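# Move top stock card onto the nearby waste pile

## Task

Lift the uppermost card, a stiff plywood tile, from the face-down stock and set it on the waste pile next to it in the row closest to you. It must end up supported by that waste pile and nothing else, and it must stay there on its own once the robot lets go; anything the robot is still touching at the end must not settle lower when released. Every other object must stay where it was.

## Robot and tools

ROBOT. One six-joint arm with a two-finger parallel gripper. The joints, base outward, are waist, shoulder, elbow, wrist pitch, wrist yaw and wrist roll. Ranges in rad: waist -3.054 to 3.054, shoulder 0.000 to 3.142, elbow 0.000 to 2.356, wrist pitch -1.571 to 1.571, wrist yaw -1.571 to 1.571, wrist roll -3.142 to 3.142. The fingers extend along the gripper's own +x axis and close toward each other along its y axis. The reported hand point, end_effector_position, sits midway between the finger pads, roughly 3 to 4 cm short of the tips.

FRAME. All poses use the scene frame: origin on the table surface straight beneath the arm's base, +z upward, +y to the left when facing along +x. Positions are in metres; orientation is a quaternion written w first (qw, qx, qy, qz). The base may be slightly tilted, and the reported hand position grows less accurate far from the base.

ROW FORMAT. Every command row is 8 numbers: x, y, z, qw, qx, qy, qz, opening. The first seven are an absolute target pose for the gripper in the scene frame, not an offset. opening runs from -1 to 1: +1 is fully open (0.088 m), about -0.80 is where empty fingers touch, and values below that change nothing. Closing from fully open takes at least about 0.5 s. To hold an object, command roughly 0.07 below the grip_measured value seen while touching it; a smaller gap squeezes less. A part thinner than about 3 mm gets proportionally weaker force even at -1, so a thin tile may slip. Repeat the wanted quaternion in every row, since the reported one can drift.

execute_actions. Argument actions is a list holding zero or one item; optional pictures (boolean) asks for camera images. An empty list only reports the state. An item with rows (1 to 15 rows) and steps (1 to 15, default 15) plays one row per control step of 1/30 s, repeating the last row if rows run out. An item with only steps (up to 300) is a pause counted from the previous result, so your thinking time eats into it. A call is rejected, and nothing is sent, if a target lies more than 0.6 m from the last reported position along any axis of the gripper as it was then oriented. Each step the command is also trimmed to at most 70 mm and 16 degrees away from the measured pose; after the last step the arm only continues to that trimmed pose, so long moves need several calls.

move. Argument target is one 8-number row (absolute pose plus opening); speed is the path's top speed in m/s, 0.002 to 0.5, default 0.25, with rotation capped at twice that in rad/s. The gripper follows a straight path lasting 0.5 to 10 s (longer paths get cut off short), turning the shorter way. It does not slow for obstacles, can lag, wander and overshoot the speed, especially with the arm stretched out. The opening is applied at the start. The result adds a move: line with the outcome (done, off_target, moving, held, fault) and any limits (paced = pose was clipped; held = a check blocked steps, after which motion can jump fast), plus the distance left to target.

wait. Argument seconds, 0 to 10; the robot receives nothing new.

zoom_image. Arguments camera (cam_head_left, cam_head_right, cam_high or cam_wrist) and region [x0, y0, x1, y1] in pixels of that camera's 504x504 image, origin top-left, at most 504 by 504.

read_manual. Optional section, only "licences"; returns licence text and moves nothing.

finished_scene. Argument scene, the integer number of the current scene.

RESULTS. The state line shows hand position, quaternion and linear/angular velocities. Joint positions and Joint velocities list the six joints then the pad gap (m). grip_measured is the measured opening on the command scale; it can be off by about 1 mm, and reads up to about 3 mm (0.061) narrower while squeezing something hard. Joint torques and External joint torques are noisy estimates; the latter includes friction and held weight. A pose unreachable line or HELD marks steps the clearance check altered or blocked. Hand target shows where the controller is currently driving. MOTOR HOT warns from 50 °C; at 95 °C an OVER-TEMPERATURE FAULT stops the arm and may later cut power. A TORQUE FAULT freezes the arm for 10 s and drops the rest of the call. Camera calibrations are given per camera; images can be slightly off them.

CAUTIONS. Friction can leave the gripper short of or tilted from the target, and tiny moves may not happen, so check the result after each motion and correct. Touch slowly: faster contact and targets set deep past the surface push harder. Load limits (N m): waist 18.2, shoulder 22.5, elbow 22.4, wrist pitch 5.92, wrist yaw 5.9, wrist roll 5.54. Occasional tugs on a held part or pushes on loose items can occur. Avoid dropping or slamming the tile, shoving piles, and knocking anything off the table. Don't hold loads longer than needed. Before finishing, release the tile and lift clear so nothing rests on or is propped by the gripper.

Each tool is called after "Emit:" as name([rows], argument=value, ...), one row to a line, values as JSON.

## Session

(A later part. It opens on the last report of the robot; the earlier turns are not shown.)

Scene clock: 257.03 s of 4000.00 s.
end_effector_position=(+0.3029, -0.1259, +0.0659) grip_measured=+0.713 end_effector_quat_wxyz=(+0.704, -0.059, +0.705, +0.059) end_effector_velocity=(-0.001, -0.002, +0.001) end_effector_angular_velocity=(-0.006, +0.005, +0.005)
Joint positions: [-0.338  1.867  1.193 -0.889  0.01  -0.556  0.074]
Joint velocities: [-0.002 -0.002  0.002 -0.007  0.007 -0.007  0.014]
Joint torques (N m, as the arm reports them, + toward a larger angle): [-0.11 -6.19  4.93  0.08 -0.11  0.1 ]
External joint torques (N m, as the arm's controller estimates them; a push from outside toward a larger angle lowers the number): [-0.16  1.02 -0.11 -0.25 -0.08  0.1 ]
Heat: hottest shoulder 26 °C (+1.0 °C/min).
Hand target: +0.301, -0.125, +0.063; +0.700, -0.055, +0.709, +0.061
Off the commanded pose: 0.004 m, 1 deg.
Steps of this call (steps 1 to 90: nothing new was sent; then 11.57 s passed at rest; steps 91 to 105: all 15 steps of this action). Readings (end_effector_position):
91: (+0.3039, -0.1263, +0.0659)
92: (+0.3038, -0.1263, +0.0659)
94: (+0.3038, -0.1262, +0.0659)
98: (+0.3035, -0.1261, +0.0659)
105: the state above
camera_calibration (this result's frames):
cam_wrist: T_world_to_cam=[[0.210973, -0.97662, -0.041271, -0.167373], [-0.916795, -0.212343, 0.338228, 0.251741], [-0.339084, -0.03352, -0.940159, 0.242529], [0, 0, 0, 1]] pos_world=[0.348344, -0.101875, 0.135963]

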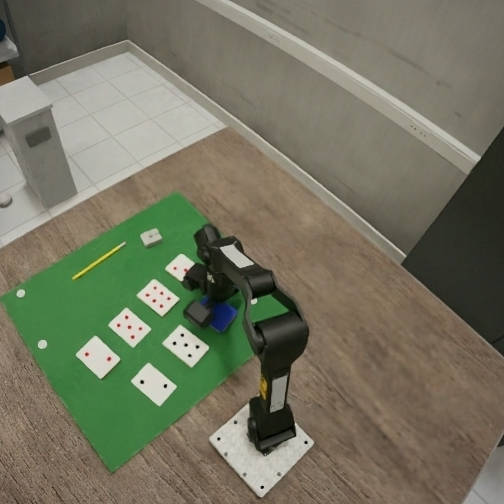

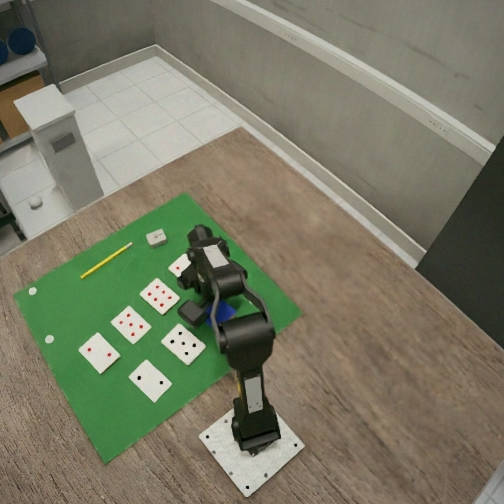

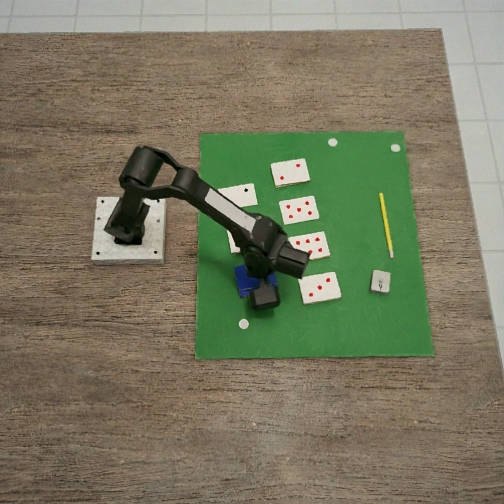

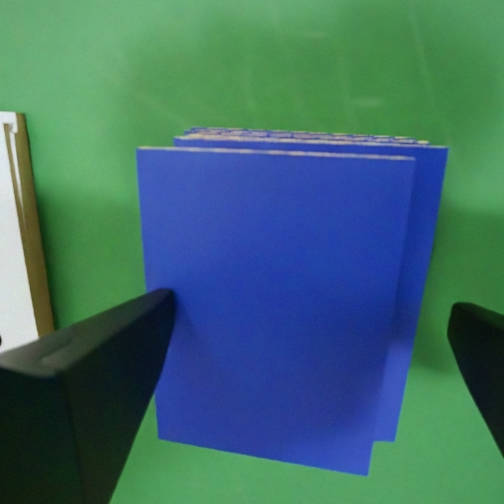

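Emit:
move(target=[0.303, -0.125, 0.078, 0.704, -0.059, 0.705, 0.059, 0.75], speed=0.02)

Emit:
move(target=[0.297, -0.112, 0.066, 0.700, -0.055, 0.709, 0.061, 0.75], speed=0.015)

Scene clock: 271.20 s of 4000.00 s.
end_effector_position=(+0.2986, -0.1242, +0.0703) grip_measured=+0.747 end_effector_quat_wxyz=(+0.696, -0.055, +0.713, +0.063) end_effector_velocity=(-0.005, +0.001, +0.002) end_effector_angular_velocity=(+0.013, +0.013, -0.000)
Joint positions: [-0.338  1.863  1.207 -0.931  0.01  -0.556  0.076]
Joint velocities: [-0.007 -0.007 -0.002 -0.022 -0.007 -0.007 -0.   ]
Joint torques (N m, as the arm reports them, + toward a larger angle): [ 0.53 -8.6   6.95  0.04 -0.06  0.14]
External joint torques (N m, as the arm's controller estimates them; a push from outside toward a larger angle lowers the number): [ 0.5  -1.43  1.99 -0.2  -0.03  0.14]
Heat: hottest shoulder 26 °C (+1.0 °C/min).
Hand target: +0.303, -0.125, +0.078; +0.704, -0.059, +0.705, +0.059
Off the commanded pose: 0.009 m, 1 deg.
After step 90, 10.27 s passed at rest.
move: off_target
camera_calibration (this result's frames):
cam_wrist: T_world_to_cam=[[0.210074, -0.97611, -0.0554905, -0.163298], [-0.90864, -0.215874, 0.357452, 0.242481], [-0.360891, -0.0246704, -0.932282, 0.252328], [0, 0, 0, 1]] pos_world=[0.345696, -0.100826, 0.139504]

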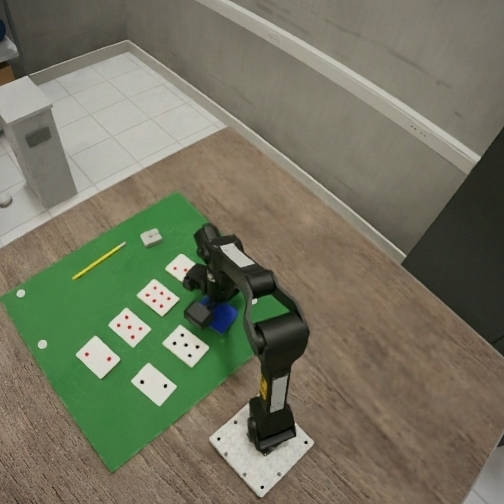

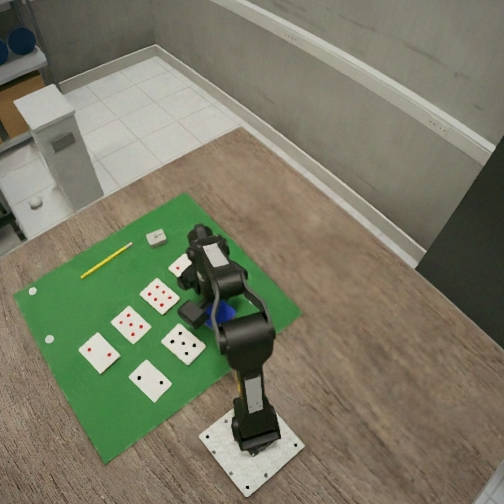

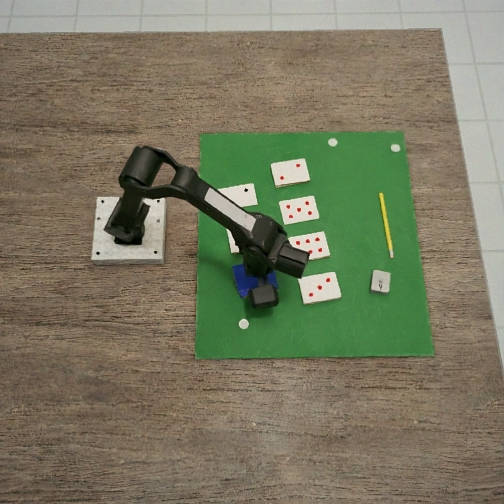

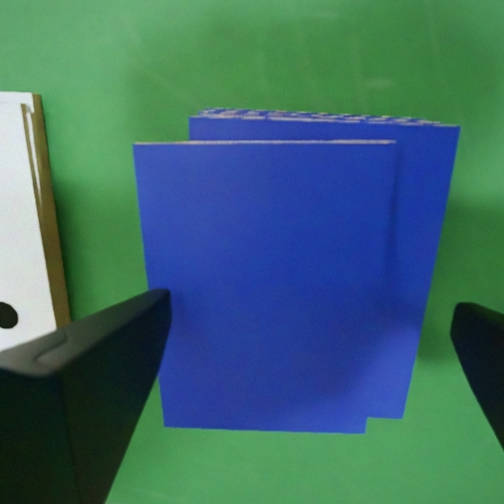

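Scene clock: 272.30 s of 4000.00 s.
end_effector_position=(+0.2979, -0.1144, +0.0639) grip_measured=+0.747 end_effector_quat_wxyz=(+0.697, -0.055, +0.712, +0.062) end_effector_velocity=(-0.000, +0.004, -0.001) end_effector_angular_velocity=(+0.020, -0.010, -0.005)
Joint positions: [-0.311  1.857  1.169 -0.897  0.01  -0.527  0.076]
Joint velocities: [ 0.002 -0.007 -0.012  0.007 -0.022  0.007  0.   ]
Joint torques (N m, as the arm reports them, + toward a larger angle): [ 0.45 -8.56  3.83  0.27 -0.08  0.16]
External joint torques (N m, as the arm's controller estimates them; a push from outside toward a larger angle lowers the number): [ 0.33 -1.56 -1.05  0.02 -0.04  0.16]
Heat: hottest shoulder 26 °C (+1.0 °C/min).
Hand target: +0.297, -0.112, +0.066; +0.700, -0.055, +0.709, +0.061
Off the commanded pose: 0.003 m, 0 deg.
move: done
camera_calibration (this result's frames):
cam_wrist: T_world_to_cam=[[0.208364, -0.976611, -0.0530554, -0.153618], [-0.91022, -0.213477, 0.354861, 0.247162], [-0.357887, -0.0256481, -0.933412, 0.245361], [0, 0, 0, 1]] pos_world=[0.344792, -0.090969, 0.133164]

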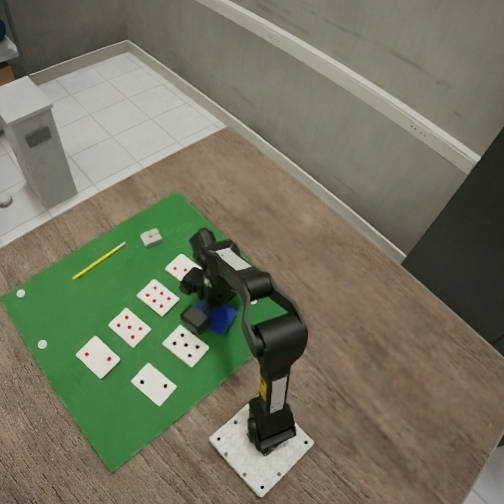

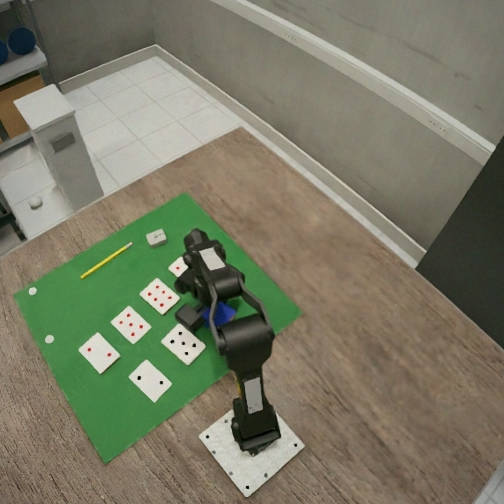

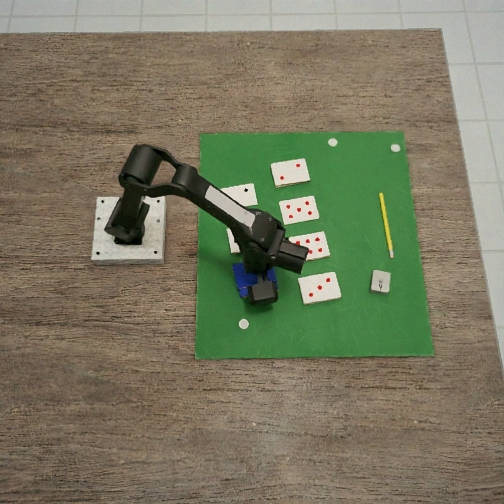

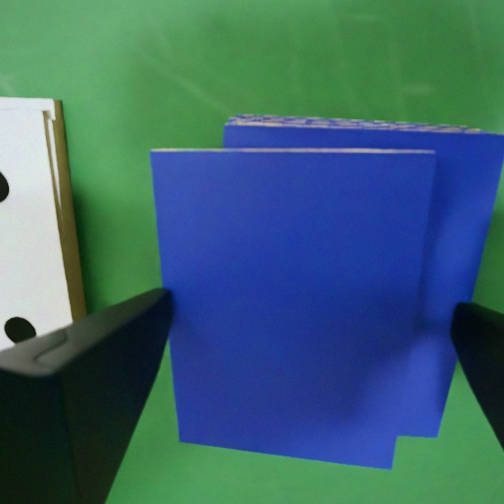

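Emit:
move(target=[0.300, -0.114, 0.088, 0.704, -0.059, 0.705, 0.059, 0.75], speed=0.03)

Scene clock: 281.17 s of 4000.00 s.
end_effector_position=(+0.2957, -0.1135, +0.0803) grip_measured=+0.747 end_effector_quat_wxyz=(+0.696, -0.055, +0.713, +0.063) end_effector_velocity=(-0.005, +0.002, -0.001) end_effector_angular_velocity=(+0.016, +0.023, -0.010)
Joint positions: [-0.31   1.826  1.2   -0.963  0.01  -0.526  0.076]
Joint velocities: [-0.002  0.002 -0.002 -0.022 -0.007  0.007 -0.   ]
Joint torques (N m, as the arm reports them, + toward a larger angle): [ 0.4  -8.42  6.85  0.05  0.01  0.04]
External joint torques (N m, as the arm's controller estimates them; a push from outside toward a larger angle lowers the number): [ 0.33 -1.49  1.78 -0.21  0.05  0.04]
Heat: hottest shoulder 28 °C (+3.0 °C/min).
Hand target: +0.300, -0.114, +0.088; +0.704, -0.059, +0.705, +0.059
Off the commanded pose: 0.009 m, 1 deg.
After step 90, 4.73 s passed at rest.
move: off_target
camera_calibration (this result's frames):
cam_wrist: T_world_to_cam=[[0.207818, -0.976603, -0.0552967, -0.15106], [-0.908893, -0.213687, 0.358121, 0.238883], [-0.361558, -0.0241652, -0.932036, 0.261039], [0, 0, 0, 1]] pos_world=[0.342893, -0.0901719, 0.149395]

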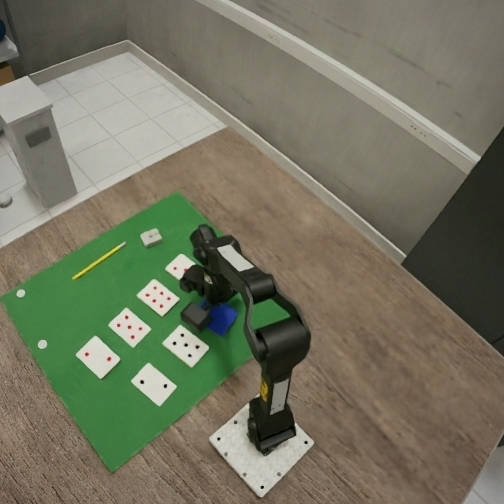

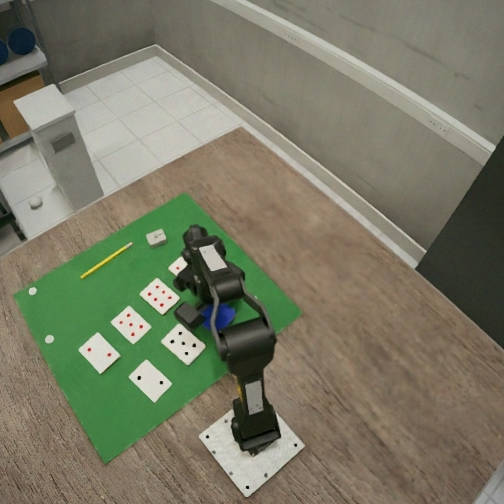

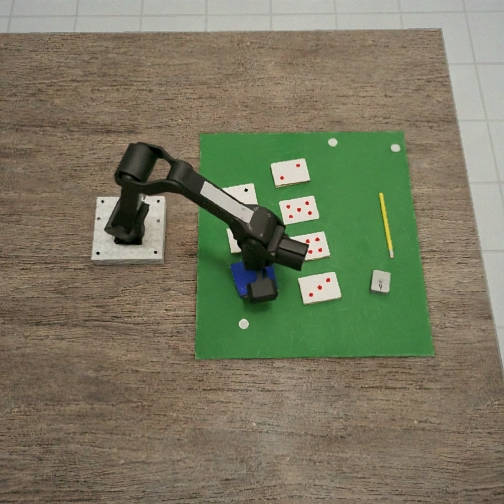

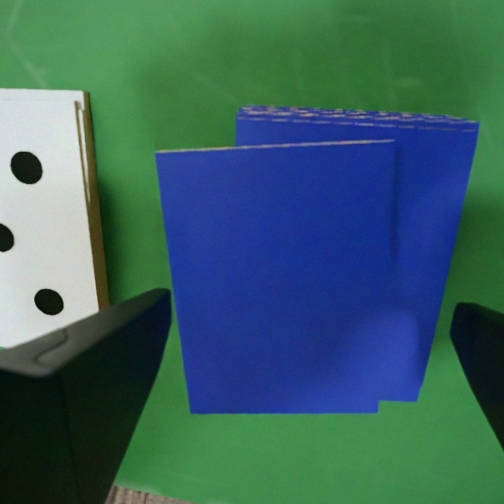

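Emit:
move(target=[0.284, -0.103, 0.088, 0.696, -0.090, 0.706, 0.097, 0.75], speed=0.03)

Emit:
move(target=[0.284, -0.103, 0.070, 0.696, -0.090, 0.706, 0.097, 0.75], speed=0.015)

Scene clock: 311.10 s of 4000.00 s.
end_effector_position=(+0.2860, -0.1051, +0.0857) grip_measured=+0.747 end_effector_quat_wxyz=(+0.694, -0.087, +0.708, +0.094) end_effector_velocity=(-0.004, -0.001, +0.000) end_effector_angular_velocity=(-0.004, +0.009, +0.005)
Joint positions: [-0.296  1.771  1.154 -0.967  0.01  -0.601  0.076]
Joint velocities: [-0.002 -0.007 -0.007 -0.007  0.007 -0.007 -0.   ]
Joint torques (N m, as the arm reports them, + toward a larger angle): [ 0.41 -7.94  4.37  0.06 -0.12 -0.24]
External joint torques (N m, as the arm's controller estimates them; a push from outside toward a larger angle lowers the number): [ 0.38 -1.4  -0.66 -0.19 -0.09 -0.24]
Heat: hottest shoulder 30 °C (+4.1 °C/min).
Hand target: +0.284, -0.103, +0.088; +0.696, -0.090, +0.706, +0.097
Off the commanded pose: 0.004 m, 1 deg.
After step 90, 25.03 s passed at rest.
move: done
camera_calibration (this result's frames):
cam_wrist: T_world_to_cam=[[0.294645, -0.954079, -0.0540097, -0.163157], [-0.888068, -0.294254, 0.353199, 0.215834], [-0.352873, -0.0561041, -0.933988, 0.257102], [0, 0, 0, 1]] pos_world=[0.330473, -0.0777304, 0.155085]

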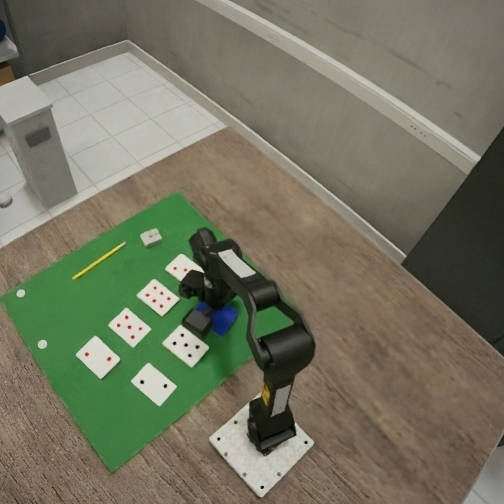

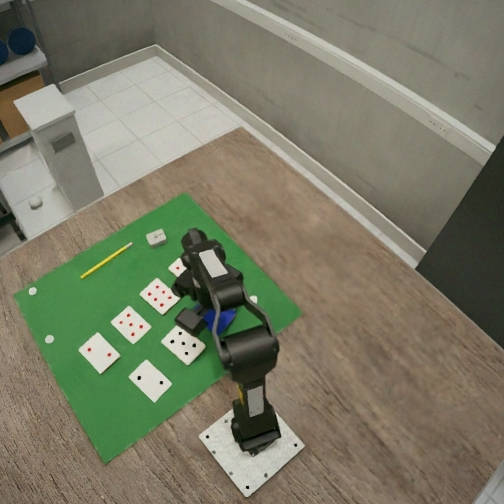

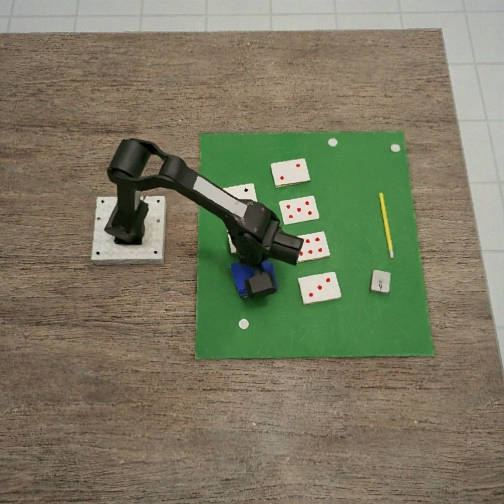

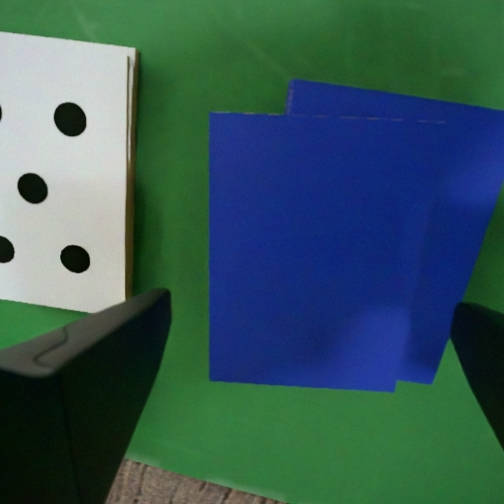

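Scene clock: 312.40 s of 4000.00 s.
end_effector_position=(+0.2862, -0.1051, +0.0751) grip_measured=+0.747 end_effector_quat_wxyz=(+0.701, -0.090, +0.702, +0.091) end_effector_velocity=(-0.006, +0.004, -0.001) end_effector_angular_velocity=(+0.016, +0.023, +0.010)
Joint positions: [-0.296  1.772  1.11  -0.901  0.01  -0.603  0.076]
Joint velocities: [ 0.002 -0.002 -0.007 -0.022 -0.007 -0.007 -0.   ]
Joint torques (N m, as the arm reports them, + toward a larger angle): [ 0.53 -5.4   4.13  0.35 -0.13 -0.2 ]
External joint torques (N m, as the arm's controller estimates them; a push from outside toward a larger angle lowers the number): [ 0.43  1.14 -0.86  0.07 -0.09 -0.2 ]
Heat: hottest shoulder 30 °C (+4.0 °C/min).
Hand target: +0.284, -0.103, +0.070; +0.696, -0.090, +0.706, +0.097
Off the commanded pose: 0.006 m, 1 deg.
move: done
camera_calibration (this result's frames):
cam_wrist: T_world_to_cam=[[0.297202, -0.953907, -0.0416302, -0.165437], [-0.894266, -0.29337, 0.337968, 0.222832], [-0.334603, -0.0632164, -0.940236, 0.241767], [0, 0, 0, 1]] pos_world=[0.329336, -0.0771553, 0.14512]

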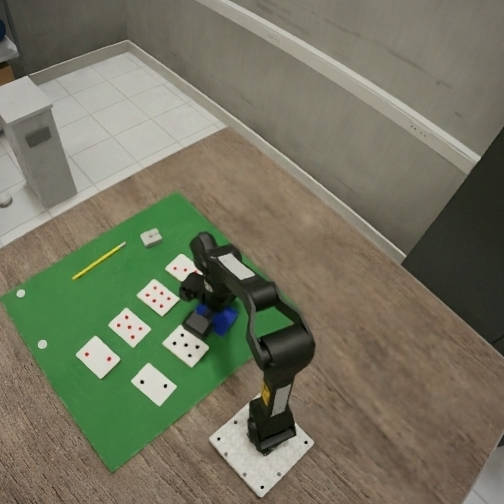

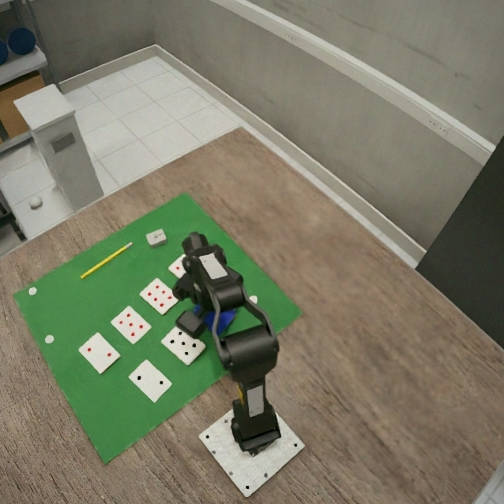

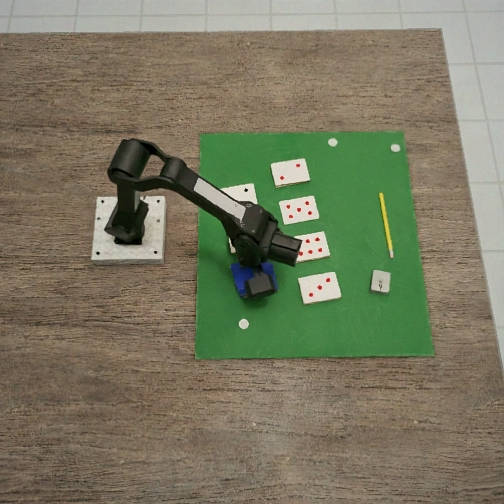

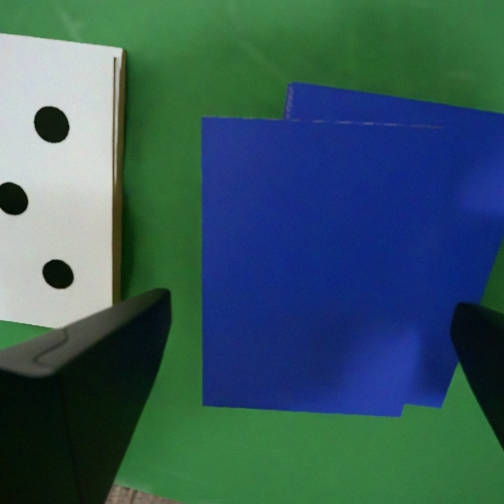

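Emit:
move(target=[0.284, -0.103, 0.0595, 0.696, -0.090, 0.706, 0.097, 0.72], speed=0.008)

Scene clock: 325.40 s of 4000.00 s.
end_effector_position=(+0.2863, -0.1050, +0.0643) grip_measured=+0.723 end_effector_quat_wxyz=(+0.701, -0.090, +0.702, +0.091) end_effector_velocity=(-0.002, +0.001, -0.001) end_effector_angular_velocity=(+0.011, +0.009, +0.020)
Joint positions: [-0.296  1.791  1.086 -0.858  0.01  -0.603  0.074]
Joint velocities: [-0.002  0.002 -0.002 -0.007 -0.007 -0.022 -0.   ]
Joint torques (N m, as the arm reports them, + toward a larger angle): [ 0.33 -5.64  4.26  0.35 -0.1  -0.28]
External joint torques (N m, as the arm's controller estimates them; a push from outside toward a larger angle lowers the number): [ 0.3   0.9  -0.64  0.06 -0.07 -0.28]
Heat: hottest shoulder 29 °C (+3.0 °C/min).
Hand target: +0.284, -0.103, +0.060; +0.696, -0.090, +0.706, +0.097
Off the commanded pose: 0.006 m, 1 deg.
After step 90, 7.80 s passed at rest.
move: done
camera_calibration (this result's frames):
cam_wrist: T_world_to_cam=[[0.297191, -0.9539, -0.0418602, -0.165795], [-0.894144, -0.293417, 0.338251, 0.226487], [-0.33494, -0.063096, -0.940124, 0.23177], [0, 0, 0, 1]] pos_world=[0.329414, -0.077073, 0.134343]

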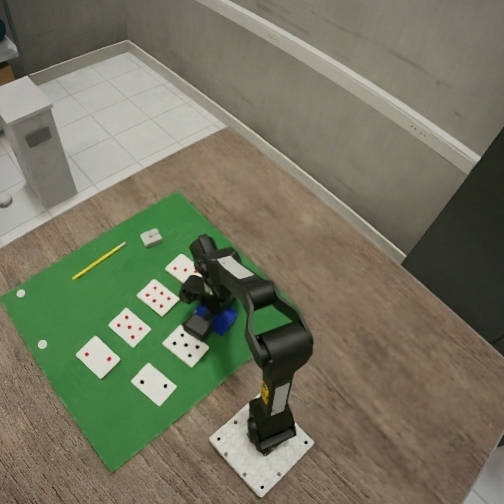

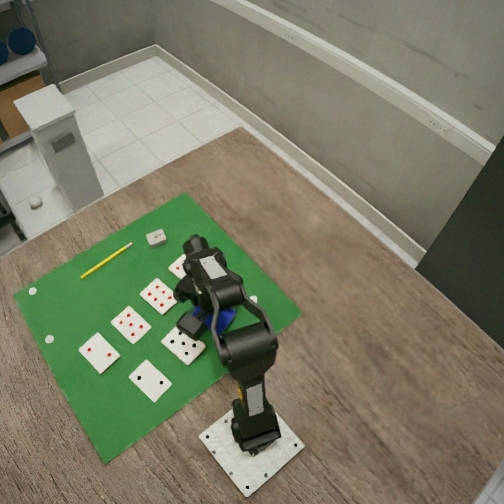

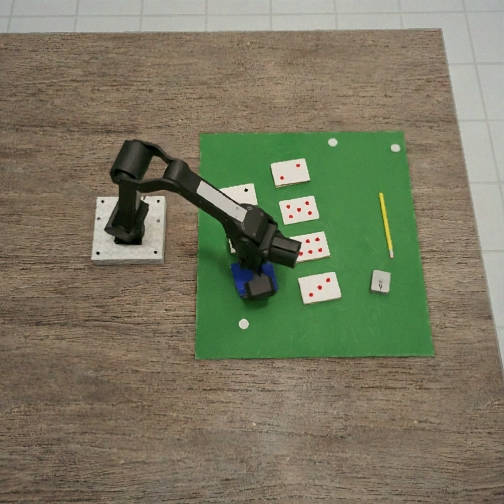

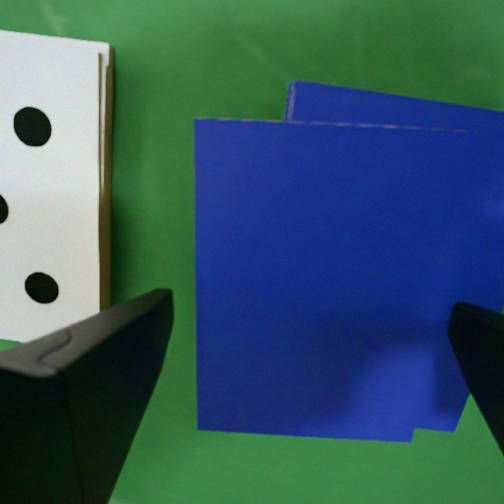

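Emit:
execute_actions([
  {"rows": [[0.284,-0.103,0.0592,0.696,-0.090,0.706,0.097,0.72],[0.284,-0.103,0.0589,0.696,-0.090,0.706,0.097,0.72],[0.284,-0.103,0.0586,0.696,-0.090,0.706,0.097,0.72],[0.284,-0.103,0.0583,0.696,-0.090,0.706,0.097,0.72],[0.284,-0.103,0.058,0.696,-0.090,0.706,0.097,0.72]], "steps": 15},
], pictures=false)

Scene clock: 333.57 s of 4000.00 s.
end_effector_position=(+0.2866, -0.1051, +0.0630) grip_measured=+0.723 end_effector_quat_wxyz=(+0.701, -0.091, +0.701, +0.091) end_effector_velocity=(+0.000, -0.002, +0.000) end_effector_angular_velocity=(-0.009, -0.004, +0.005)
Joint positions: [-0.296  1.794  1.083 -0.852  0.01  -0.603  0.074]
Joint velocities: [-0.002 -0.002 -0.002  0.007  0.007 -0.007 -0.   ]
Joint torques (N m, as the arm reports them, + toward a larger angle): [ 0.58 -5.26  3.81  0.3  -0.08 -0.2 ]
External joint torques (N m, as the arm's controller estimates them; a push from outside toward a larger angle lowers the number): [ 0.52  1.3  -1.09  0.   -0.05 -0.2 ]
Heat: hottest shoulder 28 °C (+1.0 °C/min).
Hand target: +0.284, -0.103, +0.058; +0.696, -0.090, +0.706, +0.097
Off the commanded pose: 0.006 m, 1 deg.
Steps of this call (steps 1 to 90: nothing new was sent; then 4.67 s passed at rest; steps 91 to 105: all 15 steps of this action). Readings (end_effector_position):
91: (+0.2863, -0.1050, +0.0641)
92: (+0.2865, -0.1051, +0.0641)
94: (+0.2866, -0.1051, +0.0638)
98: (+0.2865, -0.1051, +0.0630)
105: the state above

Emit:
execute_actions([
  {"rows": [[0.284,-0.103,0.058,0.696,-0.090,0.706,0.097,0.69],[0.284,-0.103,0.058,0.696,-0.090,0.706,0.097,0.66],[0.284,-0.103,0.058,0.696,-0.090,0.706,0.097,0.63],[0.284,-0.103,0.058,0.696,-0.090,0.706,0.097,0.60],[0.284,-0.103,0.058,0.696,-0.090,0.706,0.097,0.58],[0.284,-0.103,0.058,0.696,-0.090,0.706,0.097,0.56],[0.284,-0.103,0.058,0.696,-0.090,0.706,0.097,0.54],[0.284,-0.103,0.058,0.696,-0.090,0.706,0.097,0.52],[0.284,-0.103,0.058,0.696,-0.090,0.706,0.097,0.50],[0.284,-0.103,0.058,0.696,-0.090,0.706,0.097,0.48],[0.284,-0.103,0.058,0.696,-0.090,0.706,0.097,0.46]], "steps": 15},
])

Scene clock: 347.13 s of 4000.00 s.
end_effector_position=(+0.2869, -0.1052, +0.0630) grip_measured=+0.492 end_effector_quat_wxyz=(+0.701, -0.091, +0.701, +0.091) end_effector_velocity=(+0.000, +0.003, +0.001) end_effector_angular_velocity=(+0.021, -0.005, +0.005)
Joint positions: [-0.296  1.794  1.083 -0.851  0.01  -0.603  0.063]
Joint velocities: [-0.002 -0.002  0.002 -0.007 -0.022 -0.007 -0.008]
Joint torques (N m, as the arm reports them, + toward a larger angle): [ 0.34 -5.37  4.13  0.31 -0.1  -0.22]
External joint torques (N m, as the arm's controller estimates them; a push from outside toward a larger angle lowers the number): [ 0.27  1.23 -0.82  0.   -0.06 -0.22]
Heat: hottest shoulder 28 °C (+0.0 °C/min).
Hand target: +0.284, -0.103, +0.058; +0.696, -0.090, +0.706, +0.097
Off the commanded pose: 0.006 m, 1 deg.
Steps of this call (steps 1 to 90: nothing new was sent; then 10.07 s passed at rest; steps 91 to 105: all 15 steps of this action). Readings (end_effector_position):
91: (+0.2867, -0.1051, +0.0630)
92: (+0.2868, -0.1052, +0.0630)
94: (+0.2869, -0.1052, +0.0630)
98: (+0.2869, -0.1052, +0.0630)
105: the state above
camera_calibration (this result's frames):
cam_wrist: T_world_to_cam=[[0.297622, -0.953825, -0.0404799, -0.166411], [-0.894765, -0.293477, 0.336553, 0.227658], [-0.332892, -0.0639456, -0.940794, 0.230121], [0, 0, 0, 1]] pos_world=[0.329833, -0.0771991, 0.133141]

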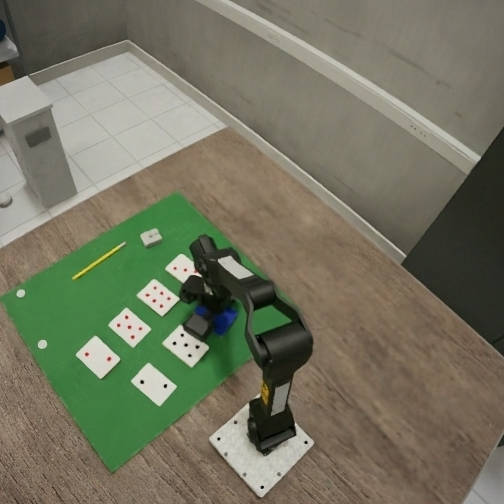

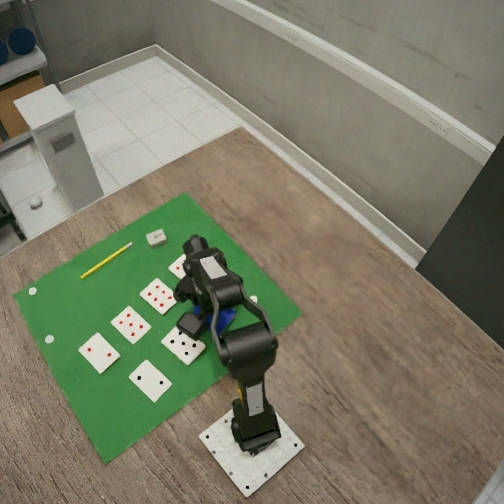

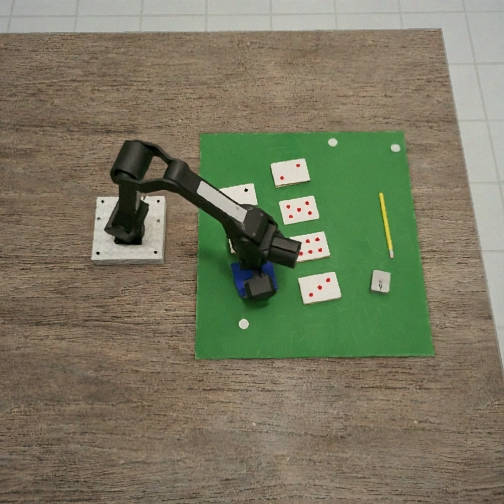

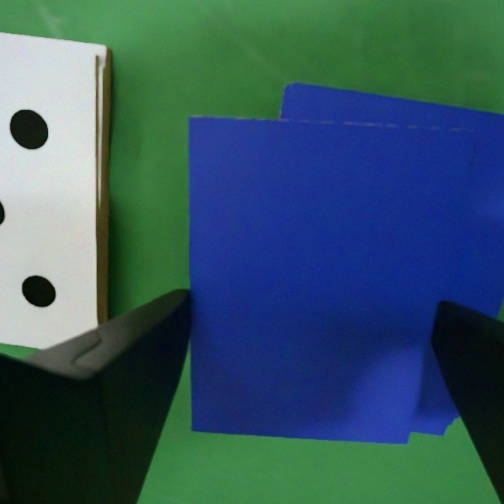

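Emit:
execute_actions([
  {"rows": [[0.284,-0.103,0.058,0.696,-0.090,0.706,0.097,0.44],[0.284,-0.103,0.058,0.696,-0.090,0.706,0.097,0.42],[0.284,-0.103,0.058,0.696,-0.090,0.706,0.097,0.40]], "steps": 12},
], pictures=false)

Scene clock: 354.63 s of 4000.00 s.
end_effector_position=(+0.2869, -0.1052, +0.0630) grip_measured=+0.465 end_effector_quat_wxyz=(+0.701, -0.091, +0.701, +0.091) end_effector_velocity=(+0.001, -0.001, +0.000) end_effector_angular_velocity=(-0.009, -0.004, +0.010)
Joint positions: [-0.296  1.794  1.083 -0.851  0.01  -0.603  0.062]
Joint velocities: [ 0.002 -0.002 -0.002  0.007  0.007 -0.007 -0.   ]
Joint torques (N m, as the arm reports them, + toward a larger angle): [ 0.35 -5.38  3.98  0.3  -0.11 -0.23]
External joint torques (N m, as the arm's controller estimates them; a push from outside toward a larger angle lowers the number): [ 0.26  1.25 -1.   -0.02 -0.07 -0.23]
Heat: hottest shoulder 27 °C (-2.0 °C/min).
Hand target: +0.284, -0.103, +0.058; +0.696, -0.090, +0.706, +0.097
Off the commanded pose: 0.006 m, 1 deg.
Steps of this call (steps 1 to 90: nothing new was sent; then 4.10 s passed at rest; steps 91 to 102: all 12 steps of this action). Readings (end_effector_position):
91: (+0.2869, -0.1052, +0.0630)
92: (+0.2869, -0.1052, +0.0630)
94: (+0.2869, -0.1052, +0.0630)
98: (+0.2869, -0.1052, +0.0630)
102: the state above

Emit:
execute_actions([
  {"rows": [[0.287,-0.105,0.064,0.702,-0.092,0.700,0.091,0.40],[0.291,-0.106,0.070,0.709,-0.095,0.693,0.087,0.40],[0.291,-0.106,0.071,0.709,-0.095,0.693,0.087,0.40],[0.291,-0.106,0.072,0.709,-0.095,0.693,0.087,0.40],[0.291,-0.106,0.073,0.709,-0.095,0.693,0.087,0.40],[0.291,-0.106,0.074,0.709,-0.095,0.693,0.087,0.40],[0.291,-0.106,0.075,0.709,-0.095,0.693,0.087,0.40],[0.291,-0.106,0.076,0.709,-0.095,0.693,0.087,0.40],[0.291,-0.106,0.077,0.709,-0.095,0.693,0.087,0.40],[0.291,-0.106,0.078,0.709,-0.095,0.693,0.087,0.40],[0.291,-0.106,0.079,0.709,-0.095,0.693,0.087,0.40],[0.291,-0.106,0.080,0.709,-0.095,0.693,0.087,0.40],[0.291,-0.106,0.081,0.709,-0.095,0.693,0.087,0.40],[0.291,-0.106,0.082,0.709,-0.095,0.693,0.087,0.40]], "steps": 15},
])

Scene clock: 370.67 s of 4000.00 s.
end_effector_position=(+0.2863, -0.1051, +0.0719) grip_measured=+0.465 end_effector_quat_wxyz=(+0.701, -0.091, +0.702, +0.091) end_effector_velocity=(+0.008, -0.001, +0.031) end_effector_angular_velocity=(-0.007, -0.042, +0.009)
Joint positions: [-0.296  1.777  1.102 -0.888  0.01  -0.603  0.062]
Joint velocities: [ 0.002 -0.056  0.066 -0.081 -0.007 -0.007 -0.   ]
Joint torques (N m, as the arm reports them, + toward a larger angle): [ 0.31 -7.95  6.75  0.11 -0.02  0.01]
External joint torques (N m, as the arm's controller estimates them; a push from outside toward a larger angle lowers the number): [ 0.21 -1.54  1.82 -0.18  0.02  0.01]
Heat: hottest shoulder 27 °C (-3.0 °C/min).
Hand target: +0.291, -0.106, +0.082; +0.709, -0.095, +0.693, +0.087
Off the commanded pose: 0.011 m, 2 deg.
Steps of this call (steps 1 to 90: nothing new was sent; then 12.53 s passed at rest; steps 91 to 105: all 15 steps of this action). Readings (end_effector_position):
91: (+0.2869, -0.1052, +0.0630)
92: (+0.2868, -0.1052, +0.0630)
94: (+0.2867, -0.1052, +0.0632)
98: (+0.2851, -0.1046, +0.0643)
105: the state above
camera_calibration (this result's frames):
cam_wrist: T_world_to_cam=[[0.297577, -0.9538, -0.0414005, -0.165667], [-0.894276, -0.293664, 0.337685, 0.223921], [-0.334242, -0.0634639, -0.940348, 0.238691], [0, 0, 0, 1]] pos_world=[0.329326, -0.0771072, 0.14198]

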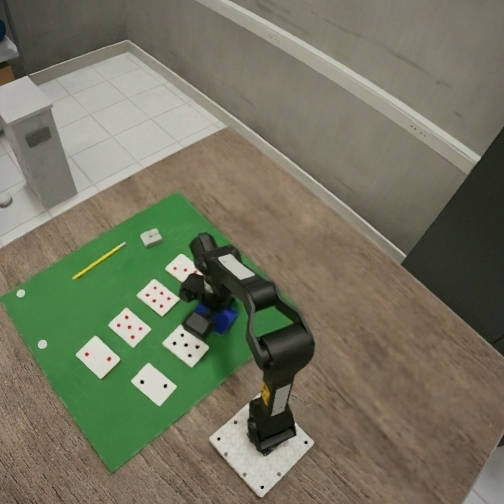

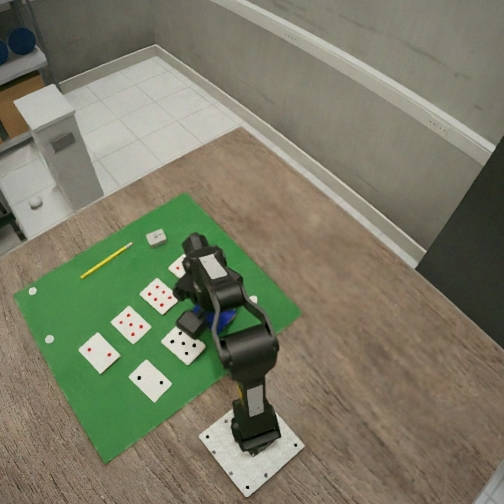

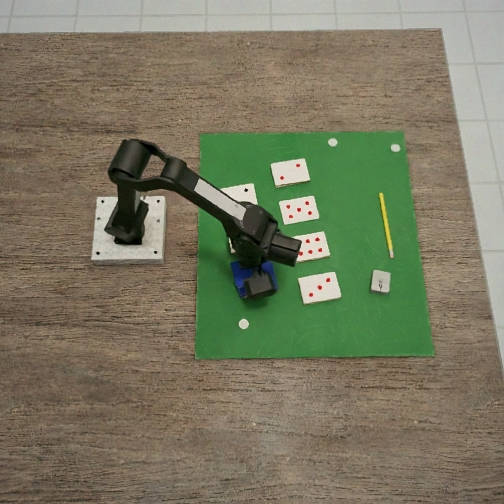

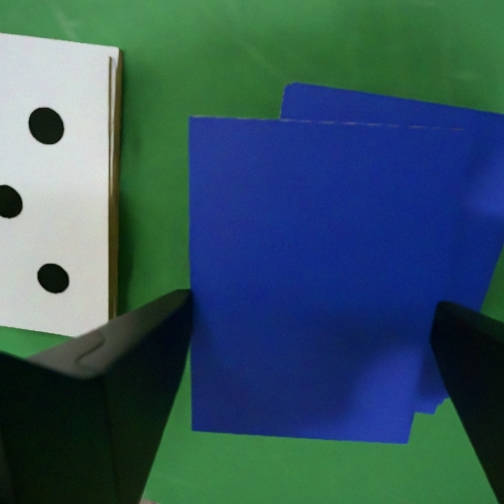

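Emit:
move(target=[0.277, -0.005, 0.080, 0.7044, -0.0616, 0.7044, 0.0616, 0.40], speed=0.06)

Scene clock: 392.90 s of 4000.00 s.
end_effector_position=(+0.2799, -0.0069, +0.0783) grip_measured=+0.464 end_effector_quat_wxyz=(+0.702, -0.064, +0.706, +0.062) end_effector_velocity=(-0.004, +0.005, -0.001) end_effector_angular_velocity=(+0.022, +0.012, +0.000)
Joint positions: [ 0.035  1.686  1.017 -0.901  0.015 -0.193  0.062]
Joint velocities: [ 0.007 -0.002 -0.007 -0.007 -0.022  0.007 -0.   ]
Joint torques (N m, as the arm reports them, + toward a larger angle): [ 0.4  -7.45  4.48  0.07  0.12  0.15]
External joint torques (N m, as the arm's controller estimates them; a push from outside toward a larger angle lowers the number): [ 0.34 -1.61 -0.51 -0.24  0.14  0.15]
Heat: hottest shoulder 29 °C (+1.0 °C/min).
Hand target: +0.278, -0.006, +0.080; +0.704, -0.064, +0.705, +0.060
Off the commanded pose: 0.004 m, 0 deg.
After step 90, 17.17 s passed at rest.
move: done
camera_calibration (this result's frames):
cam_wrist: T_world_to_cam=[[0.22057, -0.974571, -0.0394934, -0.048662], [-0.913419, -0.220592, 0.34206, 0.250458], [-0.342074, -0.0393744, -0.938848, 0.251056], [0, 0, 0, 1]] pos_world=[0.325387, 0.0177096, 0.14811]

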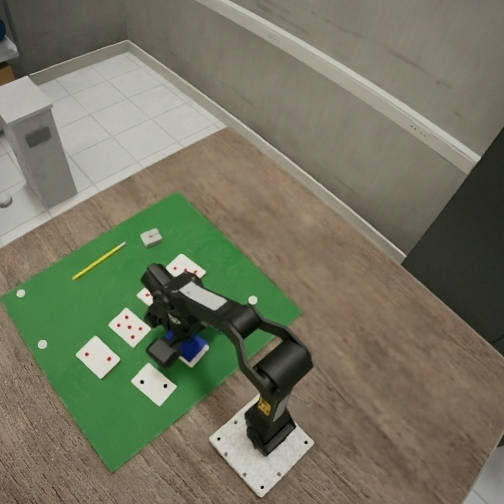

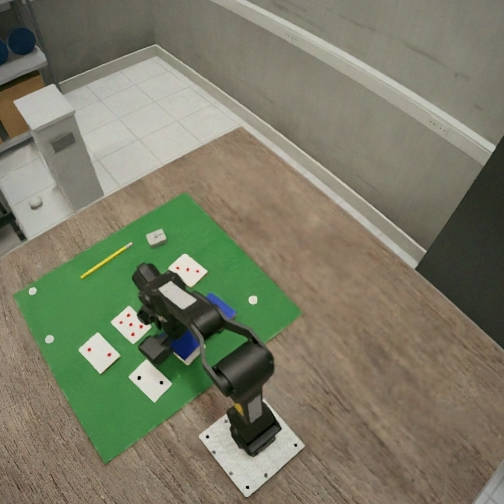

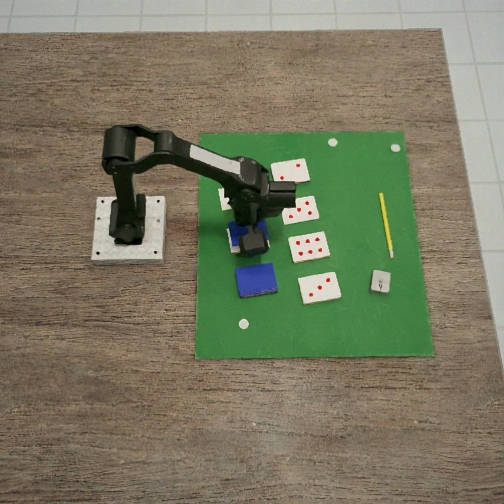

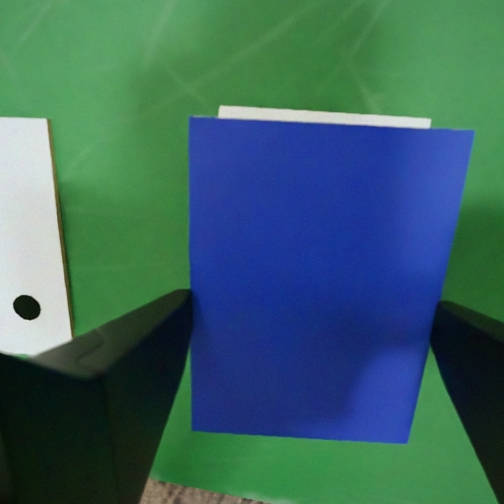

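Emit:
move(target=[0.278, -0.012, 0.053, 0.699, -0.061, 0.709, 0.062, 0.40], speed=0.02)

Scene clock: 402.03 s of 4000.00 s.
end_effector_position=(+0.2807, -0.0116, +0.0576) grip_measured=+0.464 end_effector_quat_wxyz=(+0.705, -0.062, +0.704, +0.059) end_effector_velocity=(-0.001, +0.003, -0.001) end_effector_angular_velocity=(+0.022, -0.003, +0.005)
Joint positions: [ 0.018  1.723  0.967 -0.809  0.015 -0.204  0.062]
Joint velocities: [-0.002 -0.002 -0.007  0.007 -0.022 -0.007 -0.   ]
Joint torques (N m, as the arm reports them, + toward a larger angle): [-0.4  -4.81  4.15  0.34 -0.08 -0.21]
External joint torques (N m, as the arm's controller estimates them; a push from outside toward a larger angle lowers the number): [-0.5   1.18 -0.68  0.03 -0.06 -0.21]
Heat: hottest shoulder 29 °C (+1.0 °C/min).
Hand target: +0.278, -0.012, +0.053; +0.699, -0.061, +0.709, +0.062
Off the commanded pose: 0.005 m, 1 deg.
After step 90, 4.57 s passed at rest.
move: done
camera_calibration (this result's frames):
cam_wrist: T_world_to_cam=[[0.214764, -0.975937, -0.0377362, -0.0526621], [-0.91662, -0.214749, 0.33718, 0.258479], [-0.33717, -0.0378246, -0.940683, 0.230435], [0, 0, 0, 1]] pos_world=[0.325933, 0.0128294, 0.127625]

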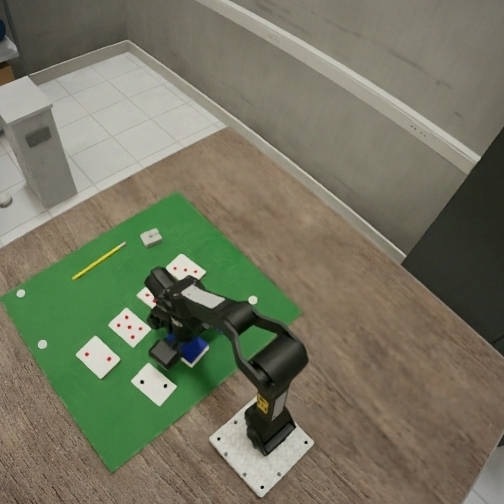

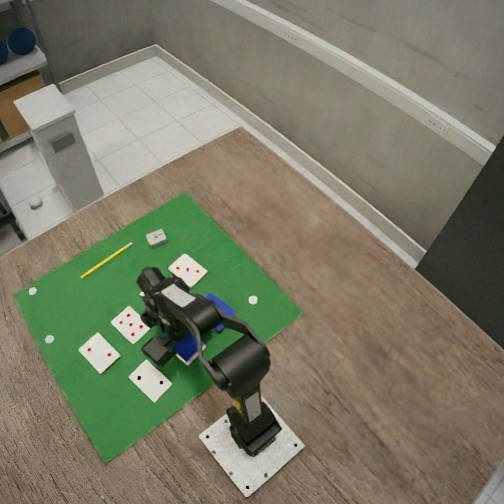

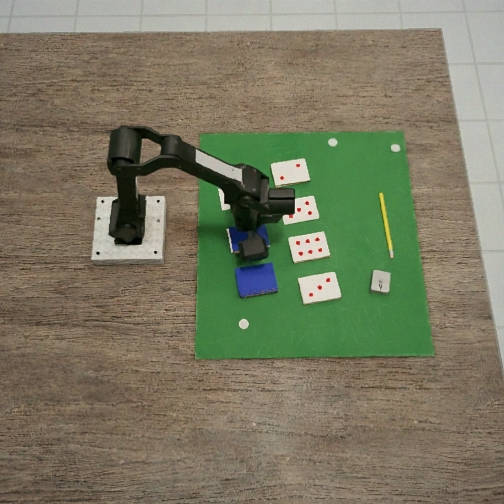

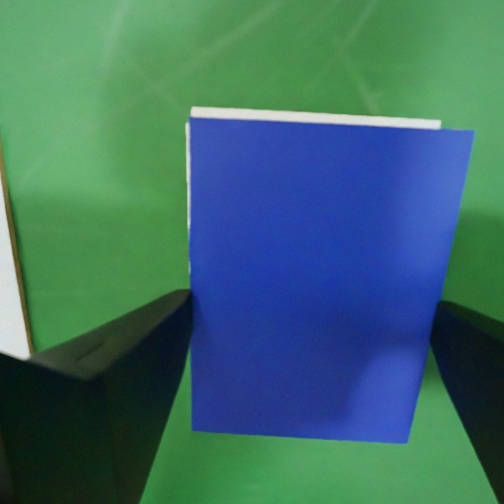

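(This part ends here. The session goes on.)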